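# Sort table parts into bins holding matching parts

## Task

Move every part lying on the table into whichever bin already contains a part identical to it; a part that has no matching bin must stay outside all bins. A part may be released as soon as any portion of it is within its bin, preferably without dropping it onto another part. At the end the gripper must be open and pulled away, and parts count only if they stay in place without the robot supporting them.

## Robot and tools

Robot: one Doosan M1013 six-joint arm carrying a Robotiq 2F-140 two-finger gripper. There is only one arm, so every row covers just that arm.

Frame: the scene frame has its origin on the table surface straight below the arm base, +z up, and +y to the left when facing along +x. The state line reports end_effector_position (metres) and end_effector_quat_wxyz for the pinch point, which lies between the pads when they are closed, along with linear (m/s) and angular (rad/s) velocities. The printed position can be off from the real one, and the error grows at long reach. The base may sit slightly tilted. Fingers point along the gripper's +z axis and close along its y axis. Closed fingertips extend about 33 mm beyond the pinch point, open ones about 9 mm. While closing, the tips also move roughly 24 mm further from the arm, so leave that clearance above the table.

Tool execute_actions: the argument actions is a list holding one item at most. An empty list ({"actions": []}) sends nothing and just returns the state. A motion item looks like {"rows": [[...]], "steps": N}, with N from 1 to 15 control steps of 1/30 s (15 if omitted) and 1 to 15 rows. Each row is used for one step, and the final row repeats to fill the remaining steps. A wait item {"steps": N} with no rows has N up to 300 and returns once N steps have passed since the previous result; your reply time counts toward it. The optional pictures boolean switches camera images on or off. If a call is refused, nothing moves.

Each row is 9 numbers. The first six are absolute joint target angles in radians, in the order joint_1 waist, joint_2 shoulder, joint_3 elbow, joint_4 forearm roll, joint_5 wrist pitch, joint_6 wrist roll. They use the same convention as the Joint positions line and are not offsets. Ranges: waist, shoulder, forearm roll, wrist pitch and wrist roll are -6.283 to 6.283, elbow is -2.792 to 2.792. A target more than 0.010 rad beyond a range end, and further out than the current angle, gets the call refused. The real end may differ by up to 0.010 rad. A target beyond the real end is clipped to it, and the result prints "joint sent to its limit" (possibly referring to an earlier action still running). The last three numbers are gripper/position, gripper/force_limit and gripper/speed, each between -1 and 1. Position +1 means fully open (140 mm), the pads touch near -0.8, and -1 closes until something blocks the fingers. Force_limit -1/0/+1 gives about 14/60/107 N on parts up to 40 mm wide. Speed -1/0/+1 gives about 30/140/250 mm/s.

Motion limits: maximum target speed is 2.09 rad/s for waist and shoulder, 3.14 for the elbow, and 3.93 for the wrist joints, reached after 0.3 s of acceleration, with all joints synchronised. Each target is held within a lead of the measured angle (0.456 waist/shoulder, 0.683 elbow, 0.854 wrist joints). If targets would put the gripper more than 70 mm from where it is, all of them are pulled back. Between calls the arm keeps heading for the last row sent until it has essentially stopped.

Gripping: send position -1 and confirm object_status = 2 (stopped while closing). Other values: 0 moving, 1 blocked while opening, 3 at the target or pads touching (a thin part may still be in the grip). For a firmer grip, raise force_limit and change position by at least 0.01 (for example -1 to -0.98), because a new force alone has no effect while status is 2. position_measured is given in counts, with 3 fully open and 230 pads touching, and it is not linear in mm. Parts may occasionally be tugged or nudged by outside forces.

Result lines: Joint positions/velocities and joint torques follow column order. "joint command not followed" means the clearance check changed or blocked targets (mount blocks and posts count as part of the arm). HELD marks steps on which your row was not sent in full. A TORQUE FAULT (load limits in N m: 306, 306, 144, 40.5, 40.5, 40.5, held weight included) or a FORCE FAULT (144 N on the arm, tool or load) halts the arm for 10 s and drops the rest of the call. MOTOR HOT warns that an OVER-TEMPERATURE FAULT brake stop is near; holding loads heats the motors.

zoom_image: camera (cam_head_left, cam_head_right, cam_high, cam_low, cam_wrist; all 672x504) and region [x0, y0, x1, y1] in pixels from the top-left, no larger than 504x504. It returns a closer view of the latest image. read_manual(section="licences") returns licence texts only. finished_scene(scene) ends and grades the given scene (1 or 2) and cannot be undone. Replying without a tool call ends everything.

Avoid: pushing anything off the table, dropping parts from height or onto other parts, hard impacts or heavy pressing, faults, and leaving a part propped up by the gripper. Finish each scene open and clear of the parts.

Each tool is called after "Call:" in YAML: its name, and indented under it one key for each argument.

## Session

Call:
execute_actions:
  actions: []

Scene clock: 0.00 s of 12600.00 s.
end_effector_position=(+0.3385, -0.2109, +0.1598) position_measured=3 object_status=3 end_effector_quat_wxyz=(-0.464, +0.841, -0.276, -0.009) end_effector_velocity=(-0.000, -0.001, -0.000) end_effector_angular_velocity=(-0.001, +0.000, -0.001)
Joint positions: [-1.171  0.311  2.155  0.582  1.508  0.782]
Joint velocities: [-0.001  0.     0.    -0.    -0.001 -0.   ]
Joint torques (N m, as the joint torque sensors report them, + toward a larger angle): no reading

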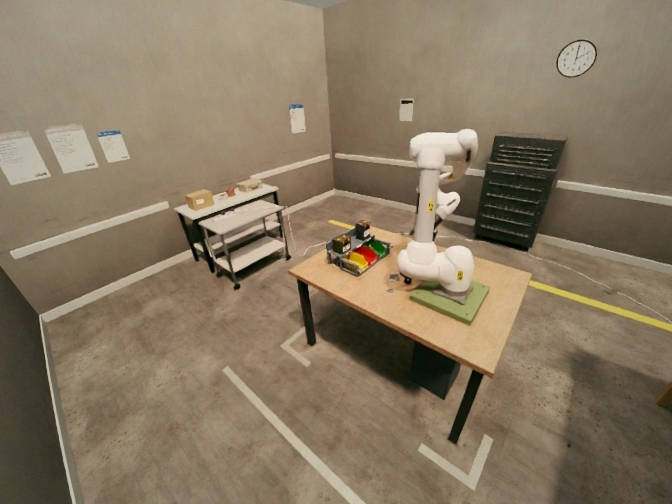

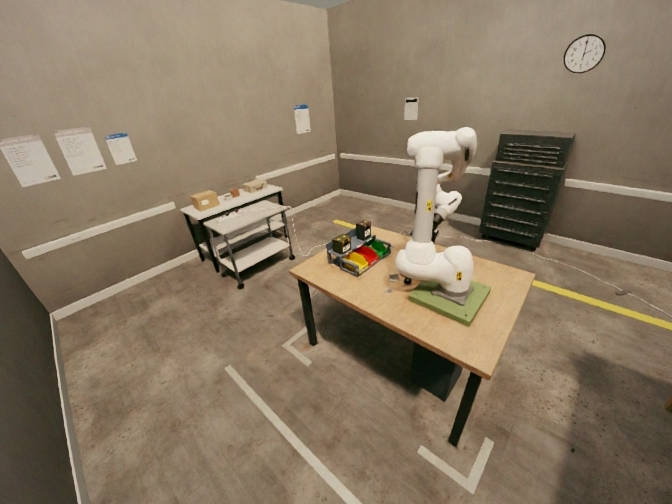

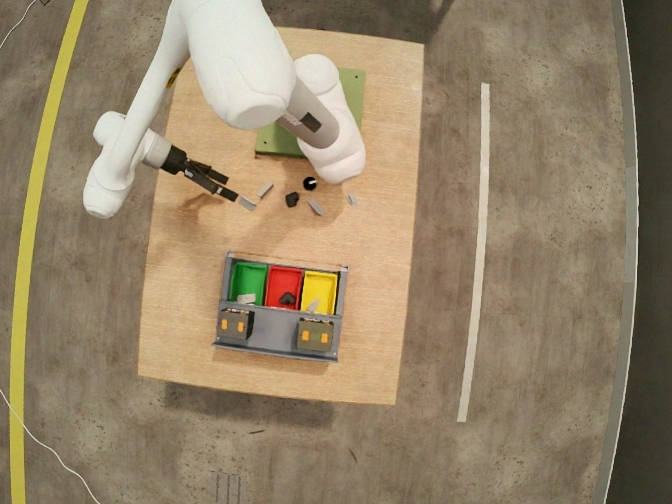

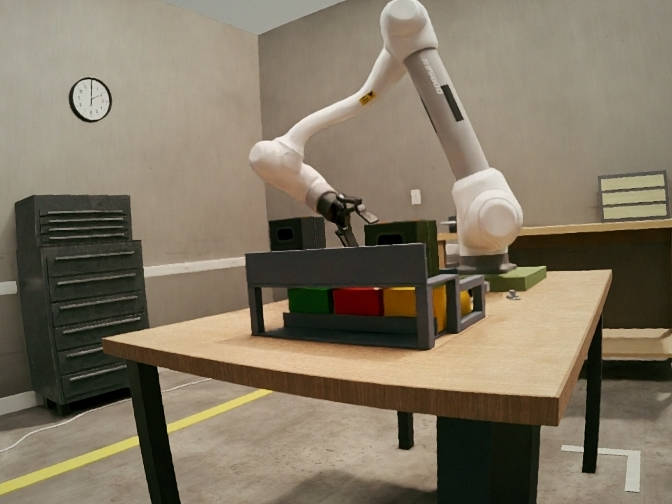

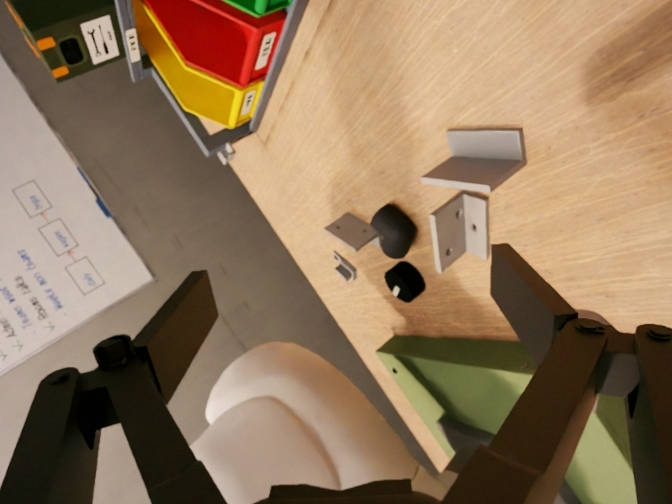

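Call:
zoom_image:
  camera: "cam_high"
  region: [200, 150, 400, 370]

Call:
zoom_image:
  camera: "cam_wrist"
  region: [300, 100, 560, 320]

Call:
zoom_image:
  camera: "cam_head_left"
  region: [310, 210, 430, 300]

Region (200, 150, 400, 370) of cam_high's 672x504 image, scaled by 2.291, with more detail than that image has; it fills the left 458 columns of this view, and the rest is white.

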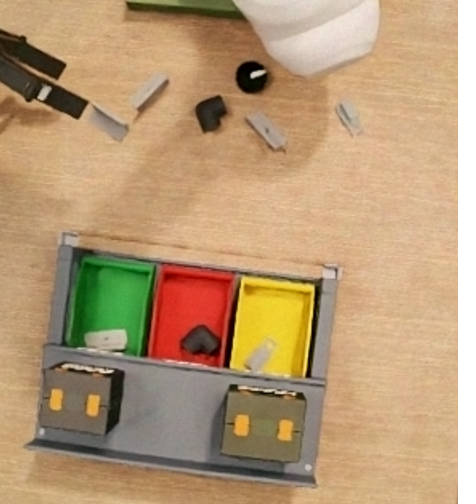

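Region (300, 100, 560, 320) of cam_wrist's 672x504 image, scaled by 1.938, with more detail than that image has; it fills the top 426 rows of this view, and the rest is white.

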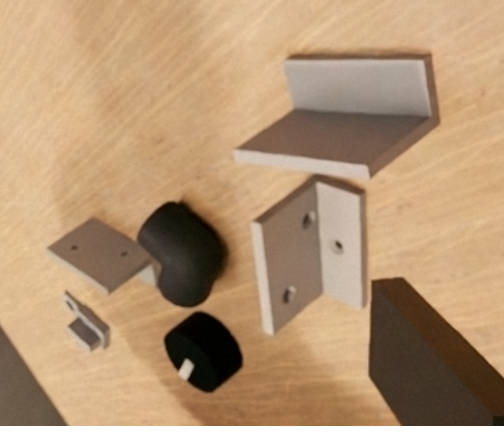

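Region (310, 210, 430, 300) of cam_head_left's 672x504 image, scaled by 4.200, with more detail than that image has; it fills the top 378 rows of this view, and the rest is white.

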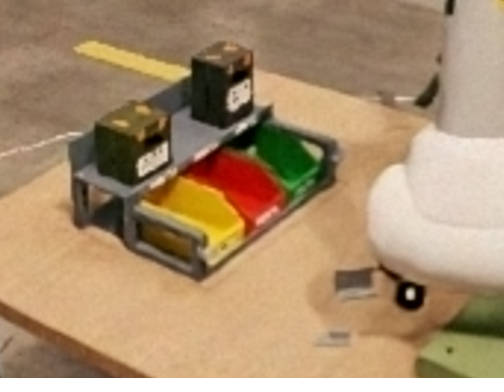

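Call:
execute_actions:
  actions:
    - {"rows":[[-1.171,0.112,1.779,0.582,1.508,0.782,1,0,0]]}
  pictures: false

Call:
execute_actions:
  actions:
    - {"rows":[[-0.09,0.112,1.779,0,1.25,1.5,1,0,0]]}
  pictures: false

Call:
execute_actions:
  actions:
    - {"steps":45}

Scene clock: 34.07 s of 12600.00 s.
end_effector_position=(+0.4138, -0.3748, +0.3385) position_measured=3 object_status=3 end_effector_quat_wxyz=(-0.285, +0.921, -0.220, +0.148) end_effector_velocity=(+0.115, -0.257, +0.512) end_effector_angular_velocity=(-0.992, -0.469, -0.012)
Joint positions: [-1.171  0.133  1.818  0.582  1.508  0.782]
Joint velocities: [-0.002 -0.382 -0.717 -0.     0.002 -0.   ]
Joint torques (N m, as the joint torque sensors report them, + toward a larger angle): [ -0.11 -54.09 -36.83   5.07   0.8   -0.32]
Steps of this call (steps 1 to 90: nothing new was sent; then 30.57 s passed at rest; steps 91 to 105: all 15 steps of this action). Readings (joint positions | what the end effector reports):
91: [-1.171 0.311 2.155 0.582 1.508 0.782] | position_measured=3 object_status=3
92: [-1.171 0.309 2.150 0.582 1.508 0.782] | position_measured=3 object_status=3
94: [-1.171 0.286 2.106 0.582 1.508 0.782] | position_measured=3 object_status=3
98: [-1.171 0.228 1.997 0.582 1.508 0.782] | position_measured=3 object_status=3
105: the state above

Scene clock: 34.57 s of 12600.00 s.
end_effector_position=(+0.5026, -0.2897, +0.3093) position_measured=3 object_status=3 end_effector_quat_wxyz=(-0.092, +0.972, -0.217, +0.010) end_effector_velocity=(+0.248, +0.361, -0.022) end_effector_angular_velocity=(-0.440, +0.211, +0.572)
Joint positions: [-0.717  0.113  1.781  0.172  1.325  1.287]
Joint velocities: [ 1.007 -0.004 -0.004 -0.442 -0.193  0.547]
Joint torques (N m, as the joint torque sensors report them, + toward a larger angle): [ -2.83 -53.84 -39.63   4.08  -0.62  -0.59]
Steps of this call (steps 1 to 15: all 15 steps of this action). Readings (joint positions | what the end effector reports):
1: [-1.171 0.121 1.797 0.582 1.508 0.782] | position_measured=3 object_status=3
2: [-1.167 0.115 1.784 0.577 1.506 0.788] | position_measured=3 object_status=3
4: [-1.138 0.114 1.782 0.538 1.486 0.835] | position_measured=3 object_status=3
8: [-0.988 0.114 1.782 0.359 1.405 1.056] | position_measured=3 object_status=3
15: the state above

Scene clock: 36.07 s of 12600.00 s.
end_effector_position=(+0.5978, +0.0059, +0.3061) position_measured=3 object_status=3 end_effector_quat_wxyz=(+0.001, +1.000, +0.011, +0.006) end_effector_velocity=(+0.001, +0.000, -0.001) end_effector_angular_velocity=(+0.000, +0.000, +0.001)
Joint positions: [-0.09   0.112  1.779  0.     1.25   1.5  ]
Joint velocities: [ 0.     0.001 -0.     0.    -0.001 -0.001]
Joint torques (N m, as the joint torque sensors report them, + toward a larger angle): [  2.36 -49.91 -39.05   4.3    0.13  -0.22]
Steps of this call (steps 1 to 45: the robot went on to your last target). Readings (joint positions | what the end effector reports):
1: [-0.683 0.113 1.780 0.158 1.318 1.305] | position_measured=3 object_status=3
2: [-0.650 0.113 1.780 0.146 1.313 1.320] | position_measured=3 object_status=3
4: [-0.585 0.113 1.780 0.124 1.303 1.347] | position_measured=3 object_status=3
8: [-0.460 0.113 1.780 0.090 1.289 1.389] | position_measured=3 object_status=3
45: the state above
The arm was judged still, so your last target was given up. Only a new action makes it travel on or press farther. Fingers that are still opening or closing keep moving.
camera_calibration (this result's frames):
cam_wrist: T_world_to_cam=[[-0.0929434, -0.995495, -0.0187562, 0.0695566], [-0.921939, 0.0789313, 0.379207, 0.450328], [-0.376018, 0.0525369, -0.925122, 0.701793], [0, 0, 0, 1]] pos_world=[0.685527, -0.00317175, 0.479781]

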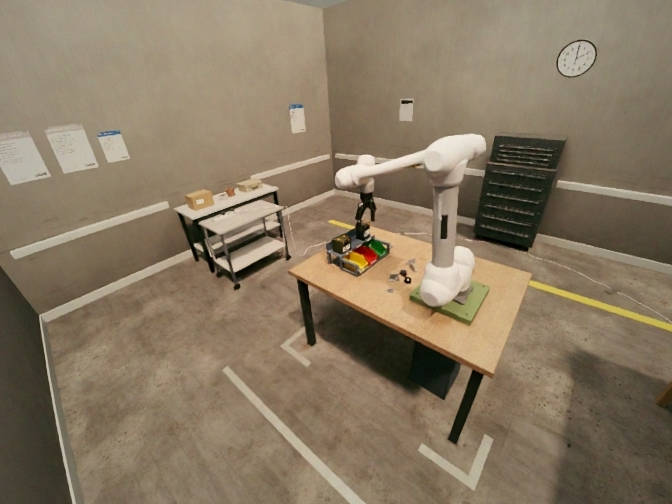

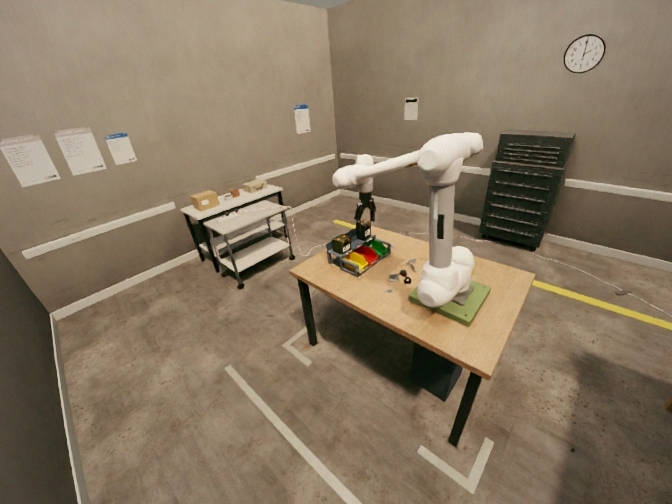

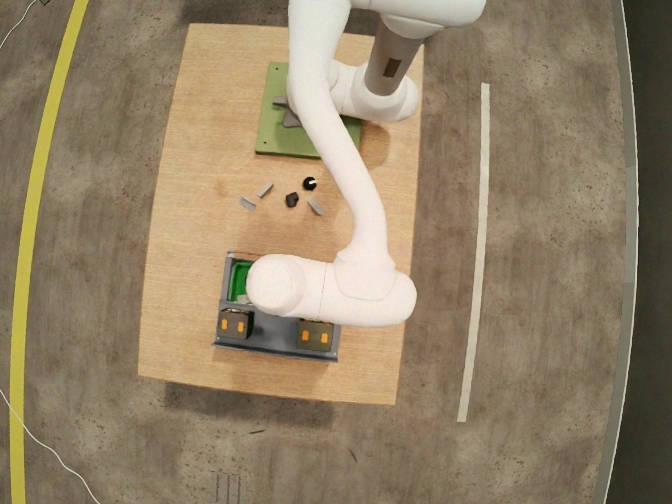

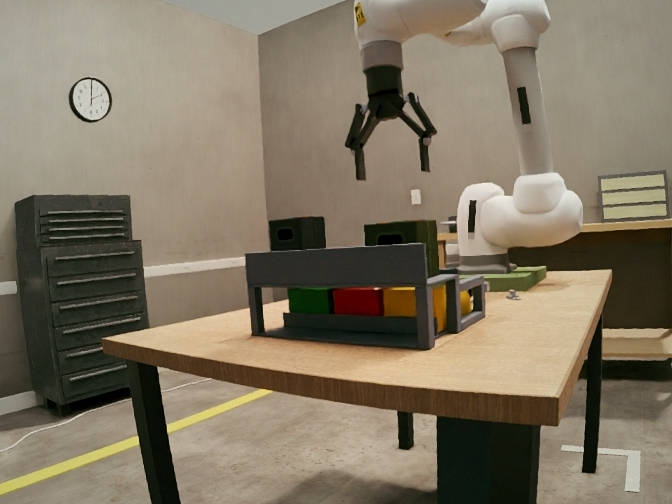

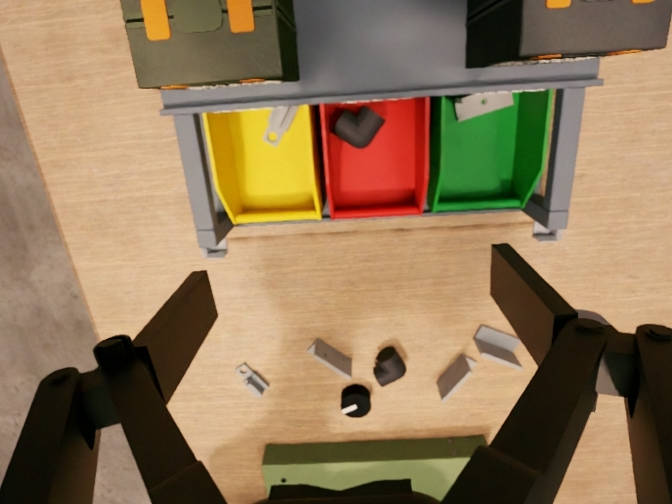

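Call:
zoom_image:
  camera: "cam_wrist"
  region: [190, 70, 570, 240]

Call:
zoom_image:
  camera: "cam_wrist"
  region: [220, 300, 540, 440]

Call:
execute_actions:
  actions:
    - {"rows":[[-0.09,-0.05,1.95,0,1.15,-1.62,1,0,0]]}
  pictures: false

Call:
execute_actions:
  actions:
    - {"steps":35}

Region (190, 70, 570, 240) of cam_wrist's 672x504 image, scaled by 1.326, with more detail than that image has; it fills the top 225 rows of this view, and the rest is white.

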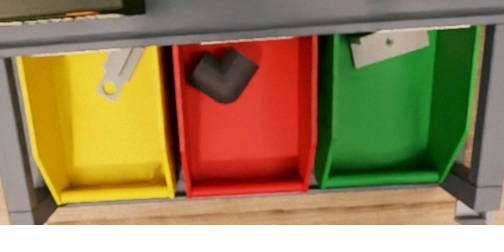

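Region (220, 300, 540, 440) of cam_wrist's 672x504 image, scaled by 1.575, with more detail than that image has; it fills the top 220 rows of this view, and the rest is white.

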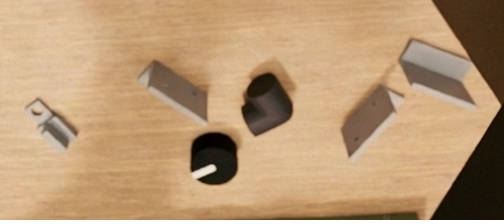

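Scene clock: 48.77 s of 12600.00 s.
end_effector_position=(+0.5350, +0.0089, +0.3057) position_measured=3 object_status=3 end_effector_quat_wxyz=(+0.029, +0.815, +0.578, +0.036) end_effector_velocity=(-0.061, +0.002, -0.005) end_effector_angular_velocity=(-0.349, -0.059, +3.715)
Joint positions: [-0.09  -0.03   1.929 -0.     1.162  0.289]
Joint velocities: [-0.001 -0.139  0.146  0.    -0.086 -3.733]
Joint torques (N m, as the joint torque sensors report them, + toward a larger angle): [ -0.21 -29.69 -39.67   4.17  -0.54  -0.37]
Steps of this call (steps 1 to 90: nothing new was sent; then 9.20 s passed at rest; steps 91 to 105: all 15 steps of this action). Readings (joint positions | what the end effector reports):
91: [-0.090 0.112 1.779 -0.000 1.250 1.500] | position_measured=3 object_status=3
92: [-0.090 0.111 1.780 -0.000 1.249 1.493] | position_measured=3 object_status=3
94: [-0.090 0.101 1.792 -0.000 1.243 1.437] | position_measured=3 object_status=3
98: [-0.090 0.047 1.847 -0.000 1.210 1.152] | position_measured=3 object_status=3
105: the state above

Scene clock: 49.93 s of 12600.00 s.
end_effector_position=(+0.5262, +0.0094, +0.3049) position_measured=3 object_status=3 end_effector_quat_wxyz=(+0.052, -0.001, +0.999, -0.003) end_effector_velocity=(-0.000, +0.000, +0.000) end_effector_angular_velocity=(+0.000, +0.001, -0.000)
Joint positions: [-0.09 -0.05  1.95 -0.    1.15 -1.62]
Joint velocities: [ 0.     0.    -0.001  0.     0.001  0.001]
Joint torques (N m, as the joint torque sensors report them, + toward a larger angle): [  0.11 -33.98 -39.36   4.19  -0.39  -0.16]
Steps of this call (steps 1 to 35: the robot went on to your last target). Readings (joint positions | what the end effector reports):
1: [-0.090 -0.034 1.933 -0.000 1.160 0.162] | position_measured=3 object_status=3
2: [-0.090 -0.038 1.937 -0.000 1.158 0.036] | position_measured=3 object_status=3
4: [-0.090 -0.042 1.942 -0.000 1.155 -0.216] | position_measured=3 object_status=3
8: [-0.090 -0.047 1.947 -0.000 1.152 -0.722] | position_measured=3 object_status=3
35: the state above
camera_calibration (this result's frames):
cam_wrist: T_world_to_cam=[[0.116245, 0.993138, -0.0128421, -0.0641566], [0.869604, -0.0955214, 0.484422, -0.588701], [0.479871, -0.0674792, -0.87474, 0.208943], [0, 0, 0, 1]] pos_world=[0.419128, 0.0215821, 0.467127]

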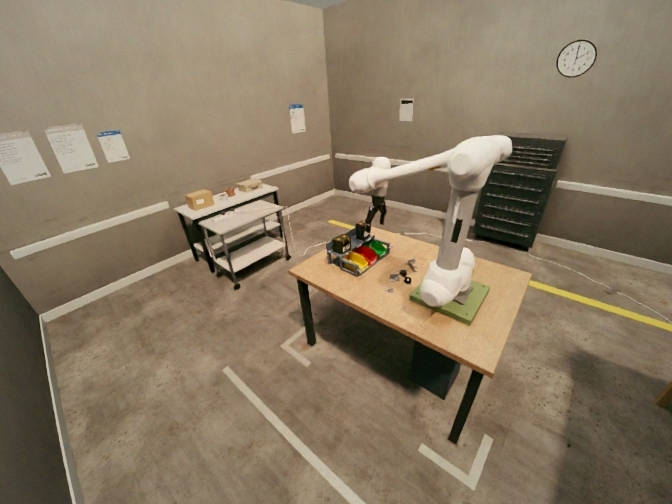

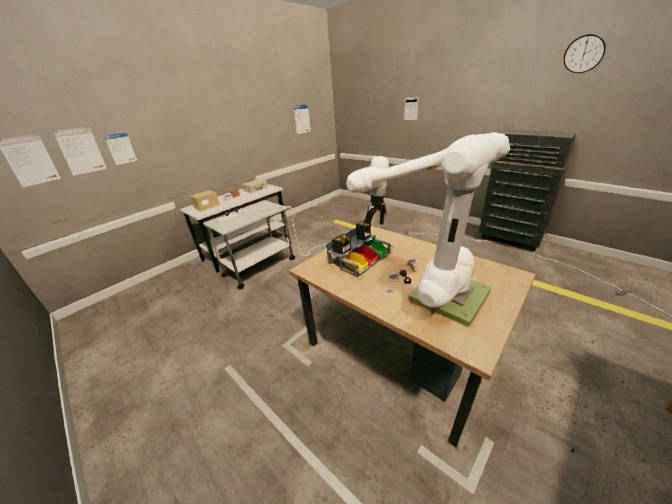

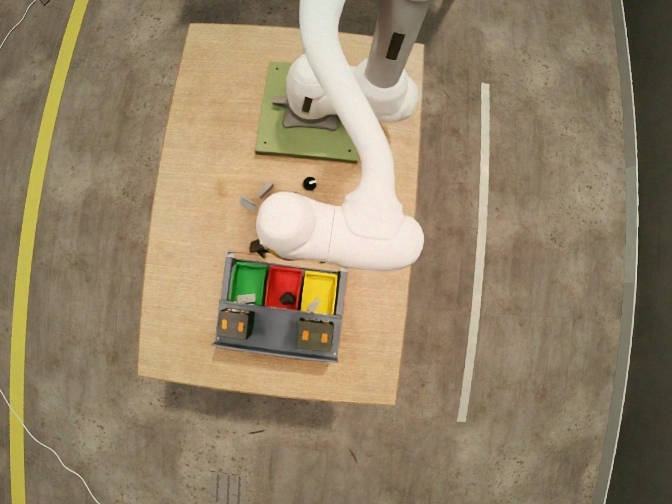

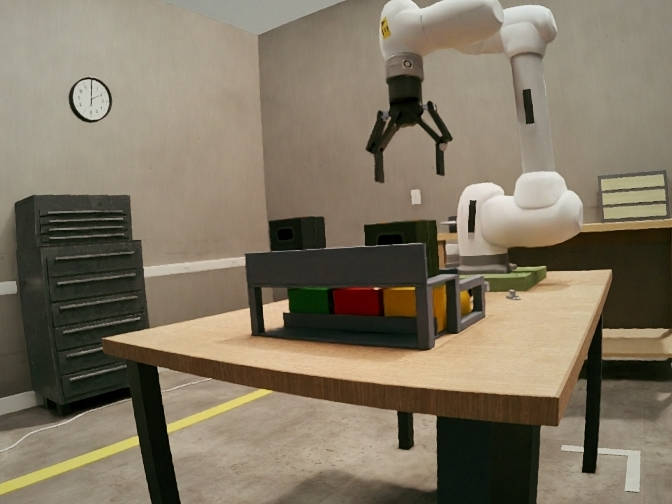

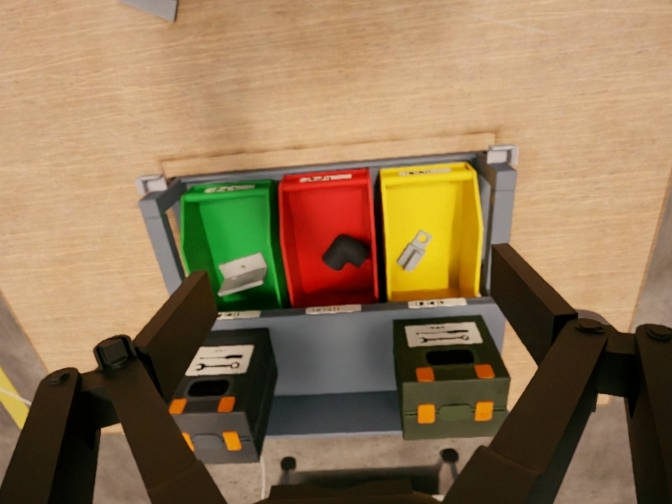

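Call:
zoom_image:
  camera: "cam_wrist"
  region: [180, 220, 300, 320]

Call:
zoom_image:
  camera: "cam_wrist"
  region: [300, 200, 480, 310]

Region (180, 220, 300, 320) of cam_wrist's 672x504 image, scaled by 4.200, with more detail than that image has.

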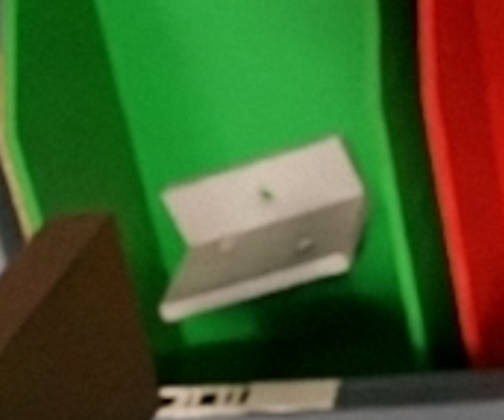

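Region (300, 200, 480, 310) of cam_wrist's 672x504 image, scaled by 2.800, with more detail than that image has.

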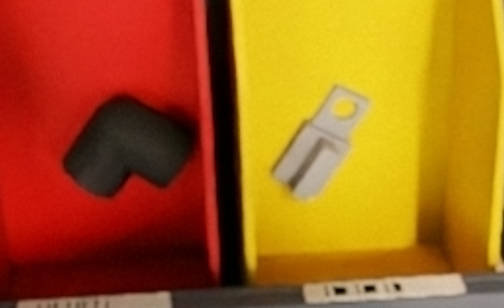

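Call:
execute_actions:
  actions:
    - {"rows":[[-0.057,-0.344,2.332,0,1.166,-1.586,1,0,0]]}
  pictures: false

Call:
execute_actions:
  actions:
    - {"steps":25}

Scene clock: 79.60 s of 12600.00 s.
end_effector_position=(+0.3114, +0.0293, +0.2265) position_measured=3 object_status=3 end_effector_quat_wxyz=(+0.003, -0.000, +1.000, -0.001) end_effector_velocity=(-0.379, +0.023, -0.176) end_effector_angular_velocity=(+0.000, +0.174, +0.001)
Joint positions: [-0.059 -0.324  2.306 -0.     1.165 -1.588]
Joint velocities: [ 0.056 -0.491  0.637 -0.003  0.029  0.056]
Joint torques (N m, as the joint torque sensors report them, + toward a larger angle): [ -6.97  12.8  -49.97   4.98  -1.26  -0.5 ]
Steps of this call (steps 1 to 15: the robot went on to your last target; steps 16 to 90: nothing new was sent; then 26.17 s passed at rest; steps 91 to 105: all 15 steps of this action). Readings (joint positions | what the end effector reports):
91: [-0.090 -0.050 1.950 0.000 1.150 -1.620] | position_measured=3 object_status=3
92: [-0.090 -0.054 1.955 0.000 1.150 -1.620] | position_measured=3 object_status=3
94: [-0.087 -0.083 1.993 0.000 1.151 -1.616] | position_measured=3 object_status=3
98: [-0.076 -0.174 2.111 0.000 1.156 -1.606] | position_measured=3 object_status=3
105: the state above

Scene clock: 80.43 s of 12600.00 s.
end_effector_position=(+0.2961, +0.0302, +0.2193) position_measured=3 object_status=3 end_effector_quat_wxyz=(-0.000, +0.000, +1.000, -0.001) end_effector_velocity=(-0.000, +0.000, -0.000) end_effector_angular_velocity=(-0.000, +0.001, +0.001)
Joint positions: [-0.057 -0.344  2.332 -0.     1.166 -1.586]
Joint velocities: [ 0.     0.     0.001 -0.     0.    -0.   ]
Joint torques (N m, as the joint torque sensors report them, + toward a larger angle): [ -2.17  -3.51 -37.48   4.35  -0.09  -0.54]
Steps of this call (steps 1 to 25: the robot went on to your last target). Readings (joint positions | what the end effector reports):
1: [-0.058 -0.337 2.323 -0.000 1.166 -1.587] | position_measured=3 object_status=3
2: [-0.057 -0.343 2.331 -0.000 1.166 -1.586] | position_measured=3 object_status=3
4: [-0.057 -0.344 2.332 -0.000 1.166 -1.586] | position_measured=3 object_status=3
8: [-0.057 -0.344 2.332 -0.000 1.166 -1.586] | position_measured=3 object_status=3
25: the state above
camera_calibration (this result's frames):
cam_wrist: T_world_to_cam=[[0.115641, 0.993084, -0.0202611, -0.0574109], [0.915019, -0.0985693, 0.391183, -0.338065], [0.386481, -0.063776, -0.92009, 0.283419], [0, 0, 0, 1]] pos_world=[0.206439, 0.0417664, 0.391853]

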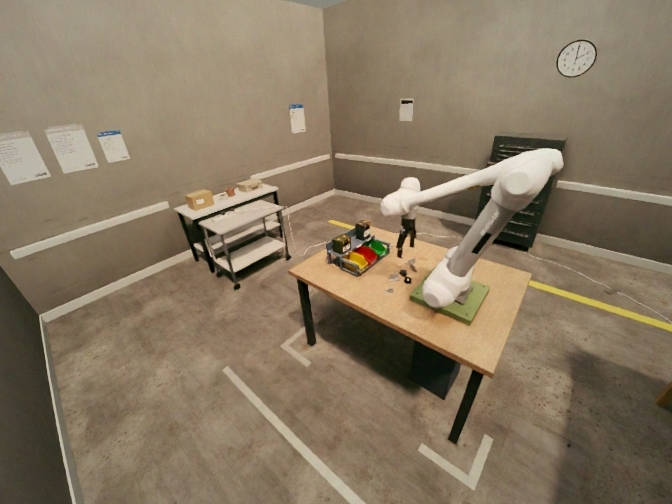

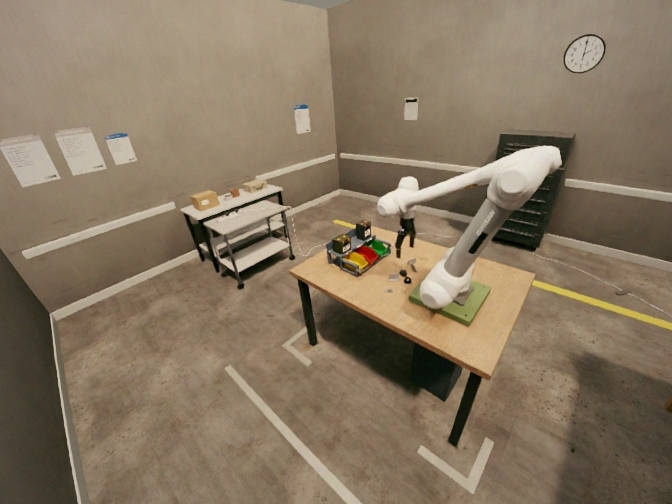

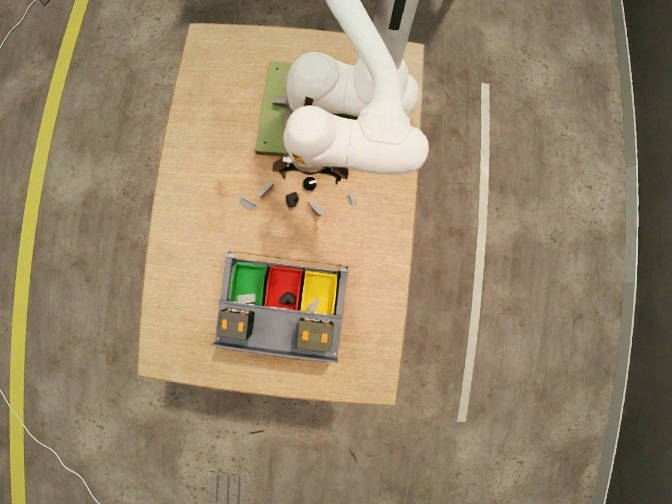

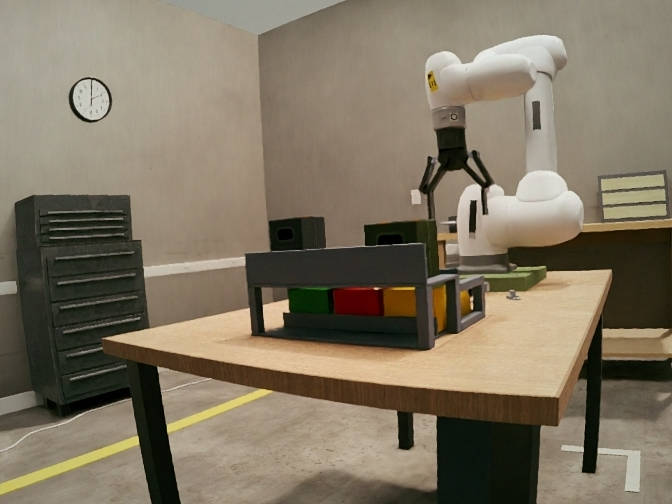

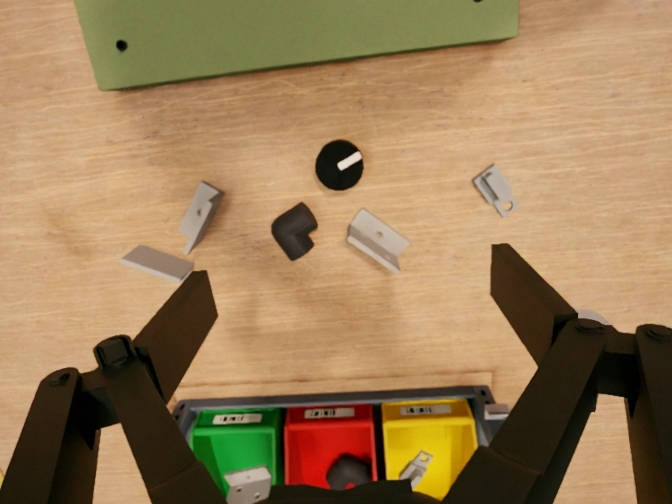

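Call:
zoom_image:
  camera: "cam_wrist"
  region: [330, 140, 540, 300]

Call:
zoom_image:
  camera: "cam_wrist"
  region: [120, 140, 330, 300]

Region (330, 140, 540, 300) of cam_wrist's 672x504 image, scaled by 2.400, with more detail than that image has; it fills the top 384 rows of this view, and the rest is white.

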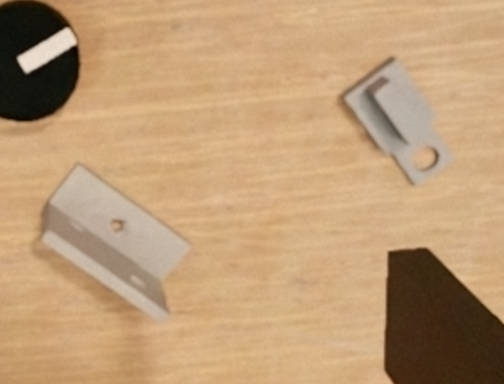

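Region (120, 140, 330, 300) of cam_wrist's 672x504 image, scaled by 2.400, with more detail than that image has; it fills the top 384 rows of this view, and the rest is white.

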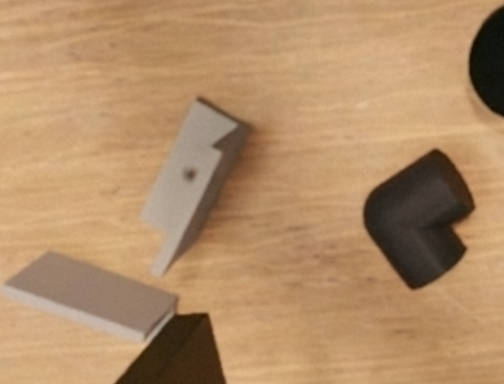

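Call:
execute_actions:
  actions:
    - {"rows":[[-0.0075,-0.0894,2.3855,0,0.8575,-2.396,-0.3,0,0.5]]}
  pictures: false

Call:
execute_actions:
  actions:
    - {"steps":15}

Scene clock: 121.57 s of 12600.00 s.
end_effector_position=(+0.3556, +0.0464, +0.1120) position_measured=144 object_status=0 end_effector_quat_wxyz=(-0.000, -0.408, +0.913, -0.001) end_effector_velocity=(+0.034, +0.016, -0.091) end_effector_angular_velocity=(-0.000, +0.001, +0.682)
Joint positions: [-0.009 -0.095  2.384  0.     0.865 -2.378]
Joint velocities: [ 0.041  0.202  0.043  0.    -0.245 -0.641]
Joint torques (N m, as the joint torque sensors report them, + toward a larger angle): [  5.98 -42.47 -34.06   3.09   0.44  -0.04]
Steps of this call (steps 1 to 15: the robot went on to your last target; steps 16 to 90: nothing new was sent; then 37.63 s passed at rest; steps 91 to 105: all 15 steps of this action). Readings (joint positions | what the end effector reports):
91: [-0.057 -0.344 2.332 0.000 1.166 -1.586] | position_measured=3 object_status=0
92: [-0.057 -0.342 2.332 0.000 1.164 -1.593] | position_measured=7 object_status=0
94: [-0.053 -0.325 2.336 0.000 1.142 -1.649] | position_measured=28 object_status=0
98: [-0.036 -0.237 2.355 0.000 1.036 -1.927] | position_measured=70 object_status=0
105: the state above

Scene clock: 122.07 s of 12600.00 s.
end_effector_position=(+0.3567, +0.0469, +0.1096) position_measured=167 object_status=3 end_effector_quat_wxyz=(-0.000, -0.417, +0.909, -0.001) end_effector_velocity=(-0.000, +0.000, +0.000) end_effector_angular_velocity=(-0.000, +0.002, +0.002)
Joint positions: [-0.007 -0.089  2.385  0.     0.858 -2.396]
Joint velocities: [ 0.001  0.001 -0.001  0.     0.002 -0.   ]
Joint torques (N m, as the joint torque sensors report them, + toward a larger angle): [  0.83 -20.26 -29.65   3.5   -0.18  -0.4 ]
Steps of this call (steps 1 to 15: the robot went on to your last target). Readings (joint positions | what the end effector reports):
1: [-0.008 -0.090 2.385 0.000 0.859 -2.392] | position_measured=155 object_status=0
2: [-0.008 -0.090 2.385 0.000 0.858 -2.395] | position_measured=163 object_status=0
4: [-0.007 -0.090 2.385 0.000 0.858 -2.396] | position_measured=167 object_status=0
8: [-0.007 -0.090 2.385 0.000 0.858 -2.396] | position_measured=167 object_status=3
15: the state above
camera_calibration (this result's frames):
cam_wrist: T_world_to_cam=[[-0.676786, 0.735893, -0.0205477, 0.211585], [0.672235, 0.629137, 0.39024, -0.296341], [0.300103, 0.250296, -0.920484, 0.176225], [0, 0, 0, 1]] pos_world=[0.289523, -0.0133737, 0.282204]

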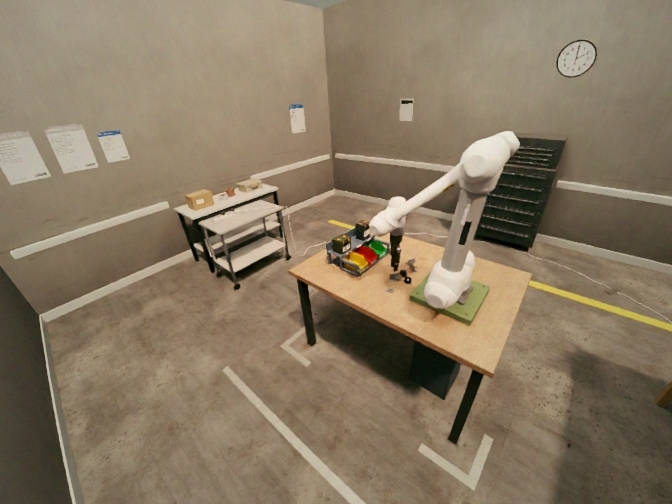

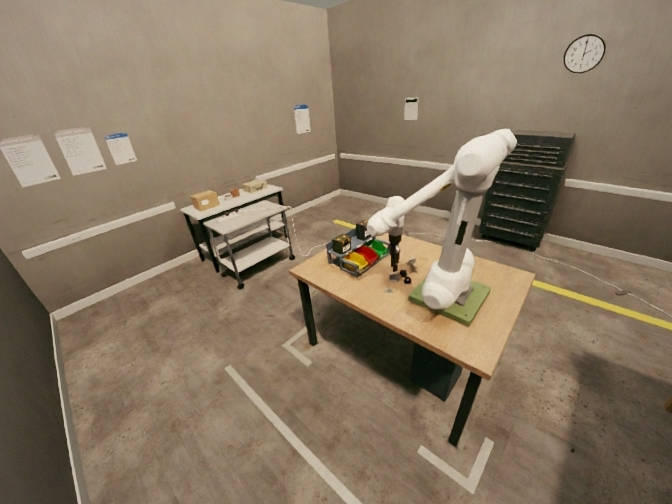

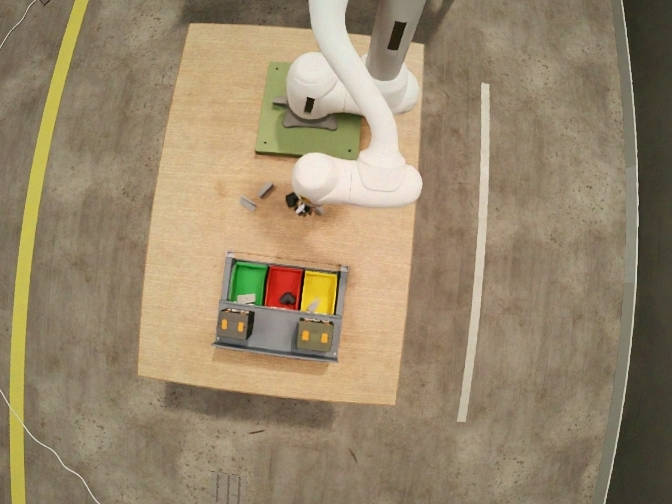

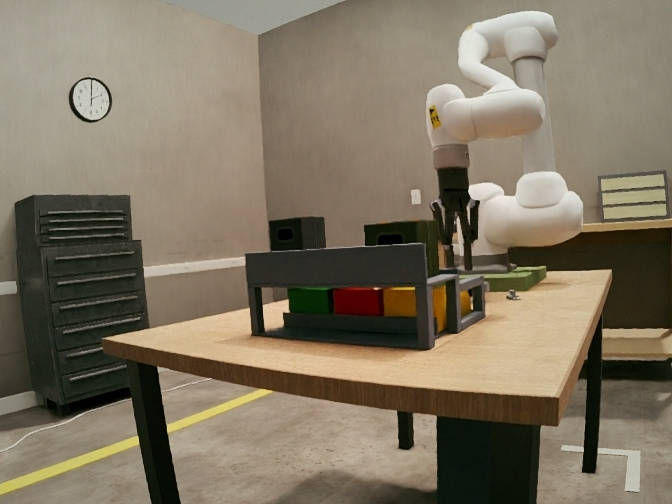

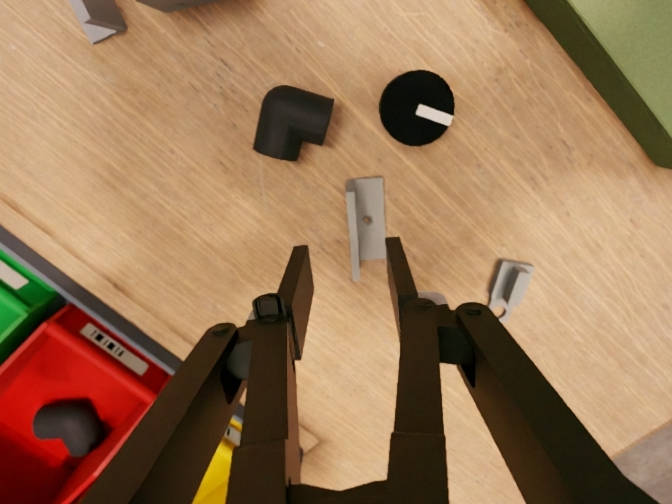

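Call:
execute_actions:
  actions:
    - {"rows":[[-0.002,0.0214,2.4445,0,0.6877,-2.39,-0.3,0,0.5]]}
  pictures: false

Call:
execute_actions:
  actions:
    - {"rows":[[-0.002,0.0214,2.4445,0,0.6877,-2.39,-1,0.3,-0.2]]}

Scene clock: 128.93 s of 12600.00 s.
end_effector_position=(+0.3571, +0.0487, +0.0465) position_measured=167 object_status=3 end_effector_quat_wxyz=(-0.000, -0.416, +0.909, -0.001) end_effector_velocity=(+0.001, -0.001, +0.000) end_effector_angular_velocity=(+0.001, -0.003, -0.003)
Joint positions: [-0.002  0.021  2.445 -0.     0.688 -2.39 ]
Joint velocities: [-0.003 -0.     0.     0.001 -0.003 -0.   ]
Joint torques (N m, as the joint torque sensors report them, + toward a larger angle): [  0.65 -29.29 -25.75   2.68  -0.52  -0.06]
Steps of this call (steps 1 to 15: the robot went on to your last target; steps 16 to 90: nothing new was sent; then 3.37 s passed at rest; steps 91 to 105: all 15 steps of this action). Readings (joint positions | what the end effector reports):
91: [-0.007 -0.089 2.386 -0.000 0.857 -2.396] | position_measured=167 object_status=3
92: [-0.007 -0.086 2.387 -0.000 0.851 -2.396] | position_measured=167 object_status=3
94: [-0.006 -0.056 2.403 0.000 0.806 -2.395] | position_measured=167 object_status=3
98: [-0.002 0.019 2.444 -0.000 0.692 -2.390] | position_measured=167 object_status=3
105: the state above

Scene clock: 129.43 s of 12600.00 s.
end_effector_position=(+0.3571, +0.0487, +0.0465) position_measured=227 object_status=0 end_effector_quat_wxyz=(-0.000, -0.416, +0.909, -0.001) end_effector_velocity=(-0.000, +0.000, +0.000) end_effector_angular_velocity=(+0.000, +0.001, -0.001)
Joint positions: [-0.002  0.021  2.445  0.     0.688 -2.39 ]
Joint velocities: [ 0.001 -0.    -0.001  0.     0.001  0.002]
Joint torques (N m, as the joint torque sensors report them, + toward a larger angle): [ -1.42 -31.33 -25.44   2.53  -0.26  -0.27]
Steps of this call (steps 1 to 15: all 15 steps of this action). Readings (joint positions | what the end effector reports):
1: [-0.002 0.021 2.445 -0.000 0.688 -2.390] | position_measured=167 object_status=0
2: [-0.002 0.021 2.445 -0.000 0.688 -2.390] | position_measured=170 object_status=0
4: [-0.002 0.021 2.445 -0.000 0.688 -2.390] | position_measured=182 object_status=0
8: [-0.002 0.021 2.445 0.000 0.688 -2.390] | position_measured=208 object_status=0
15: the state above
camera_calibration (this result's frames):
cam_wrist: T_world_to_cam=[[-0.676416, 0.736234, -0.0205084, 0.209031], [0.672603, 0.628821, 0.390114, -0.273287], [0.300112, 0.250085, -0.920538, 0.117584], [0, 0, 0, 1]] pos_world=[0.289918, -0.0114533, 0.219141]

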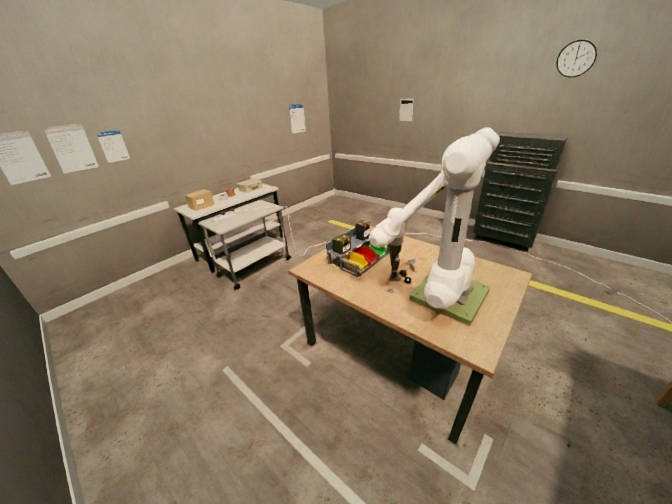

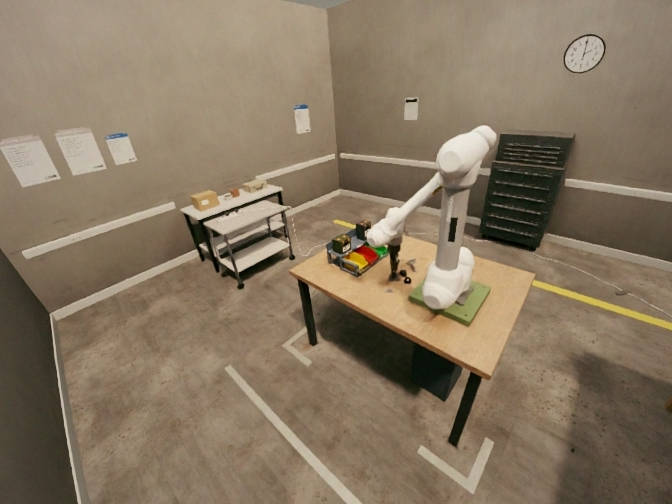

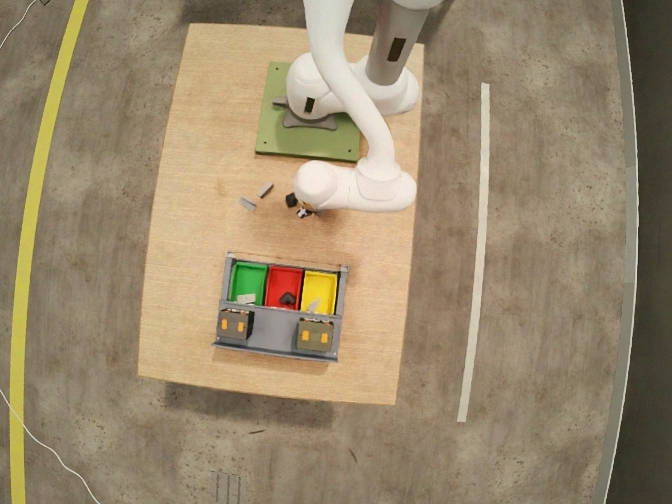

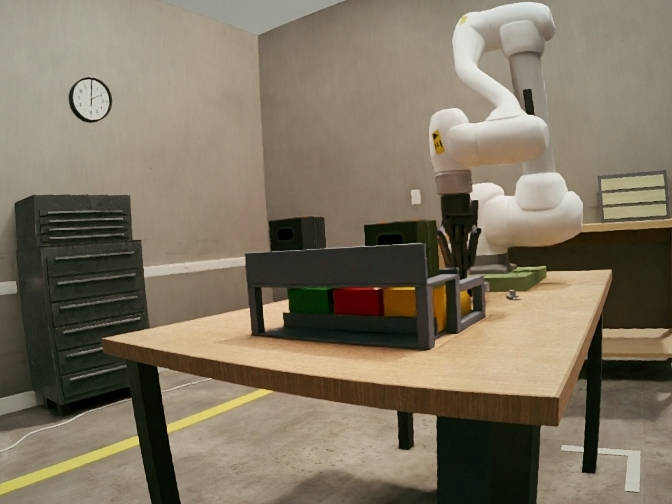

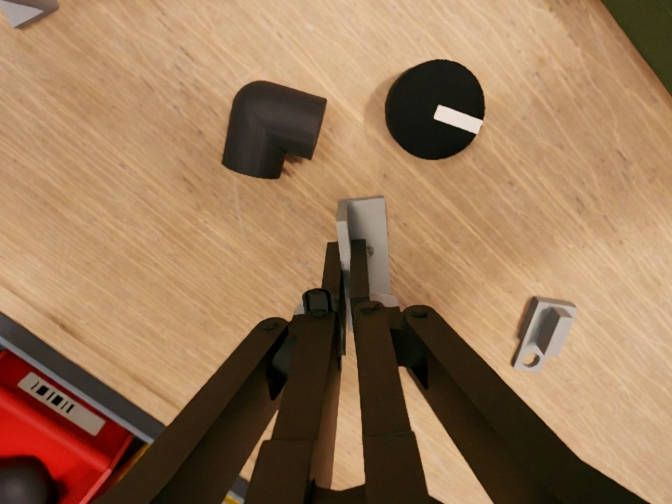

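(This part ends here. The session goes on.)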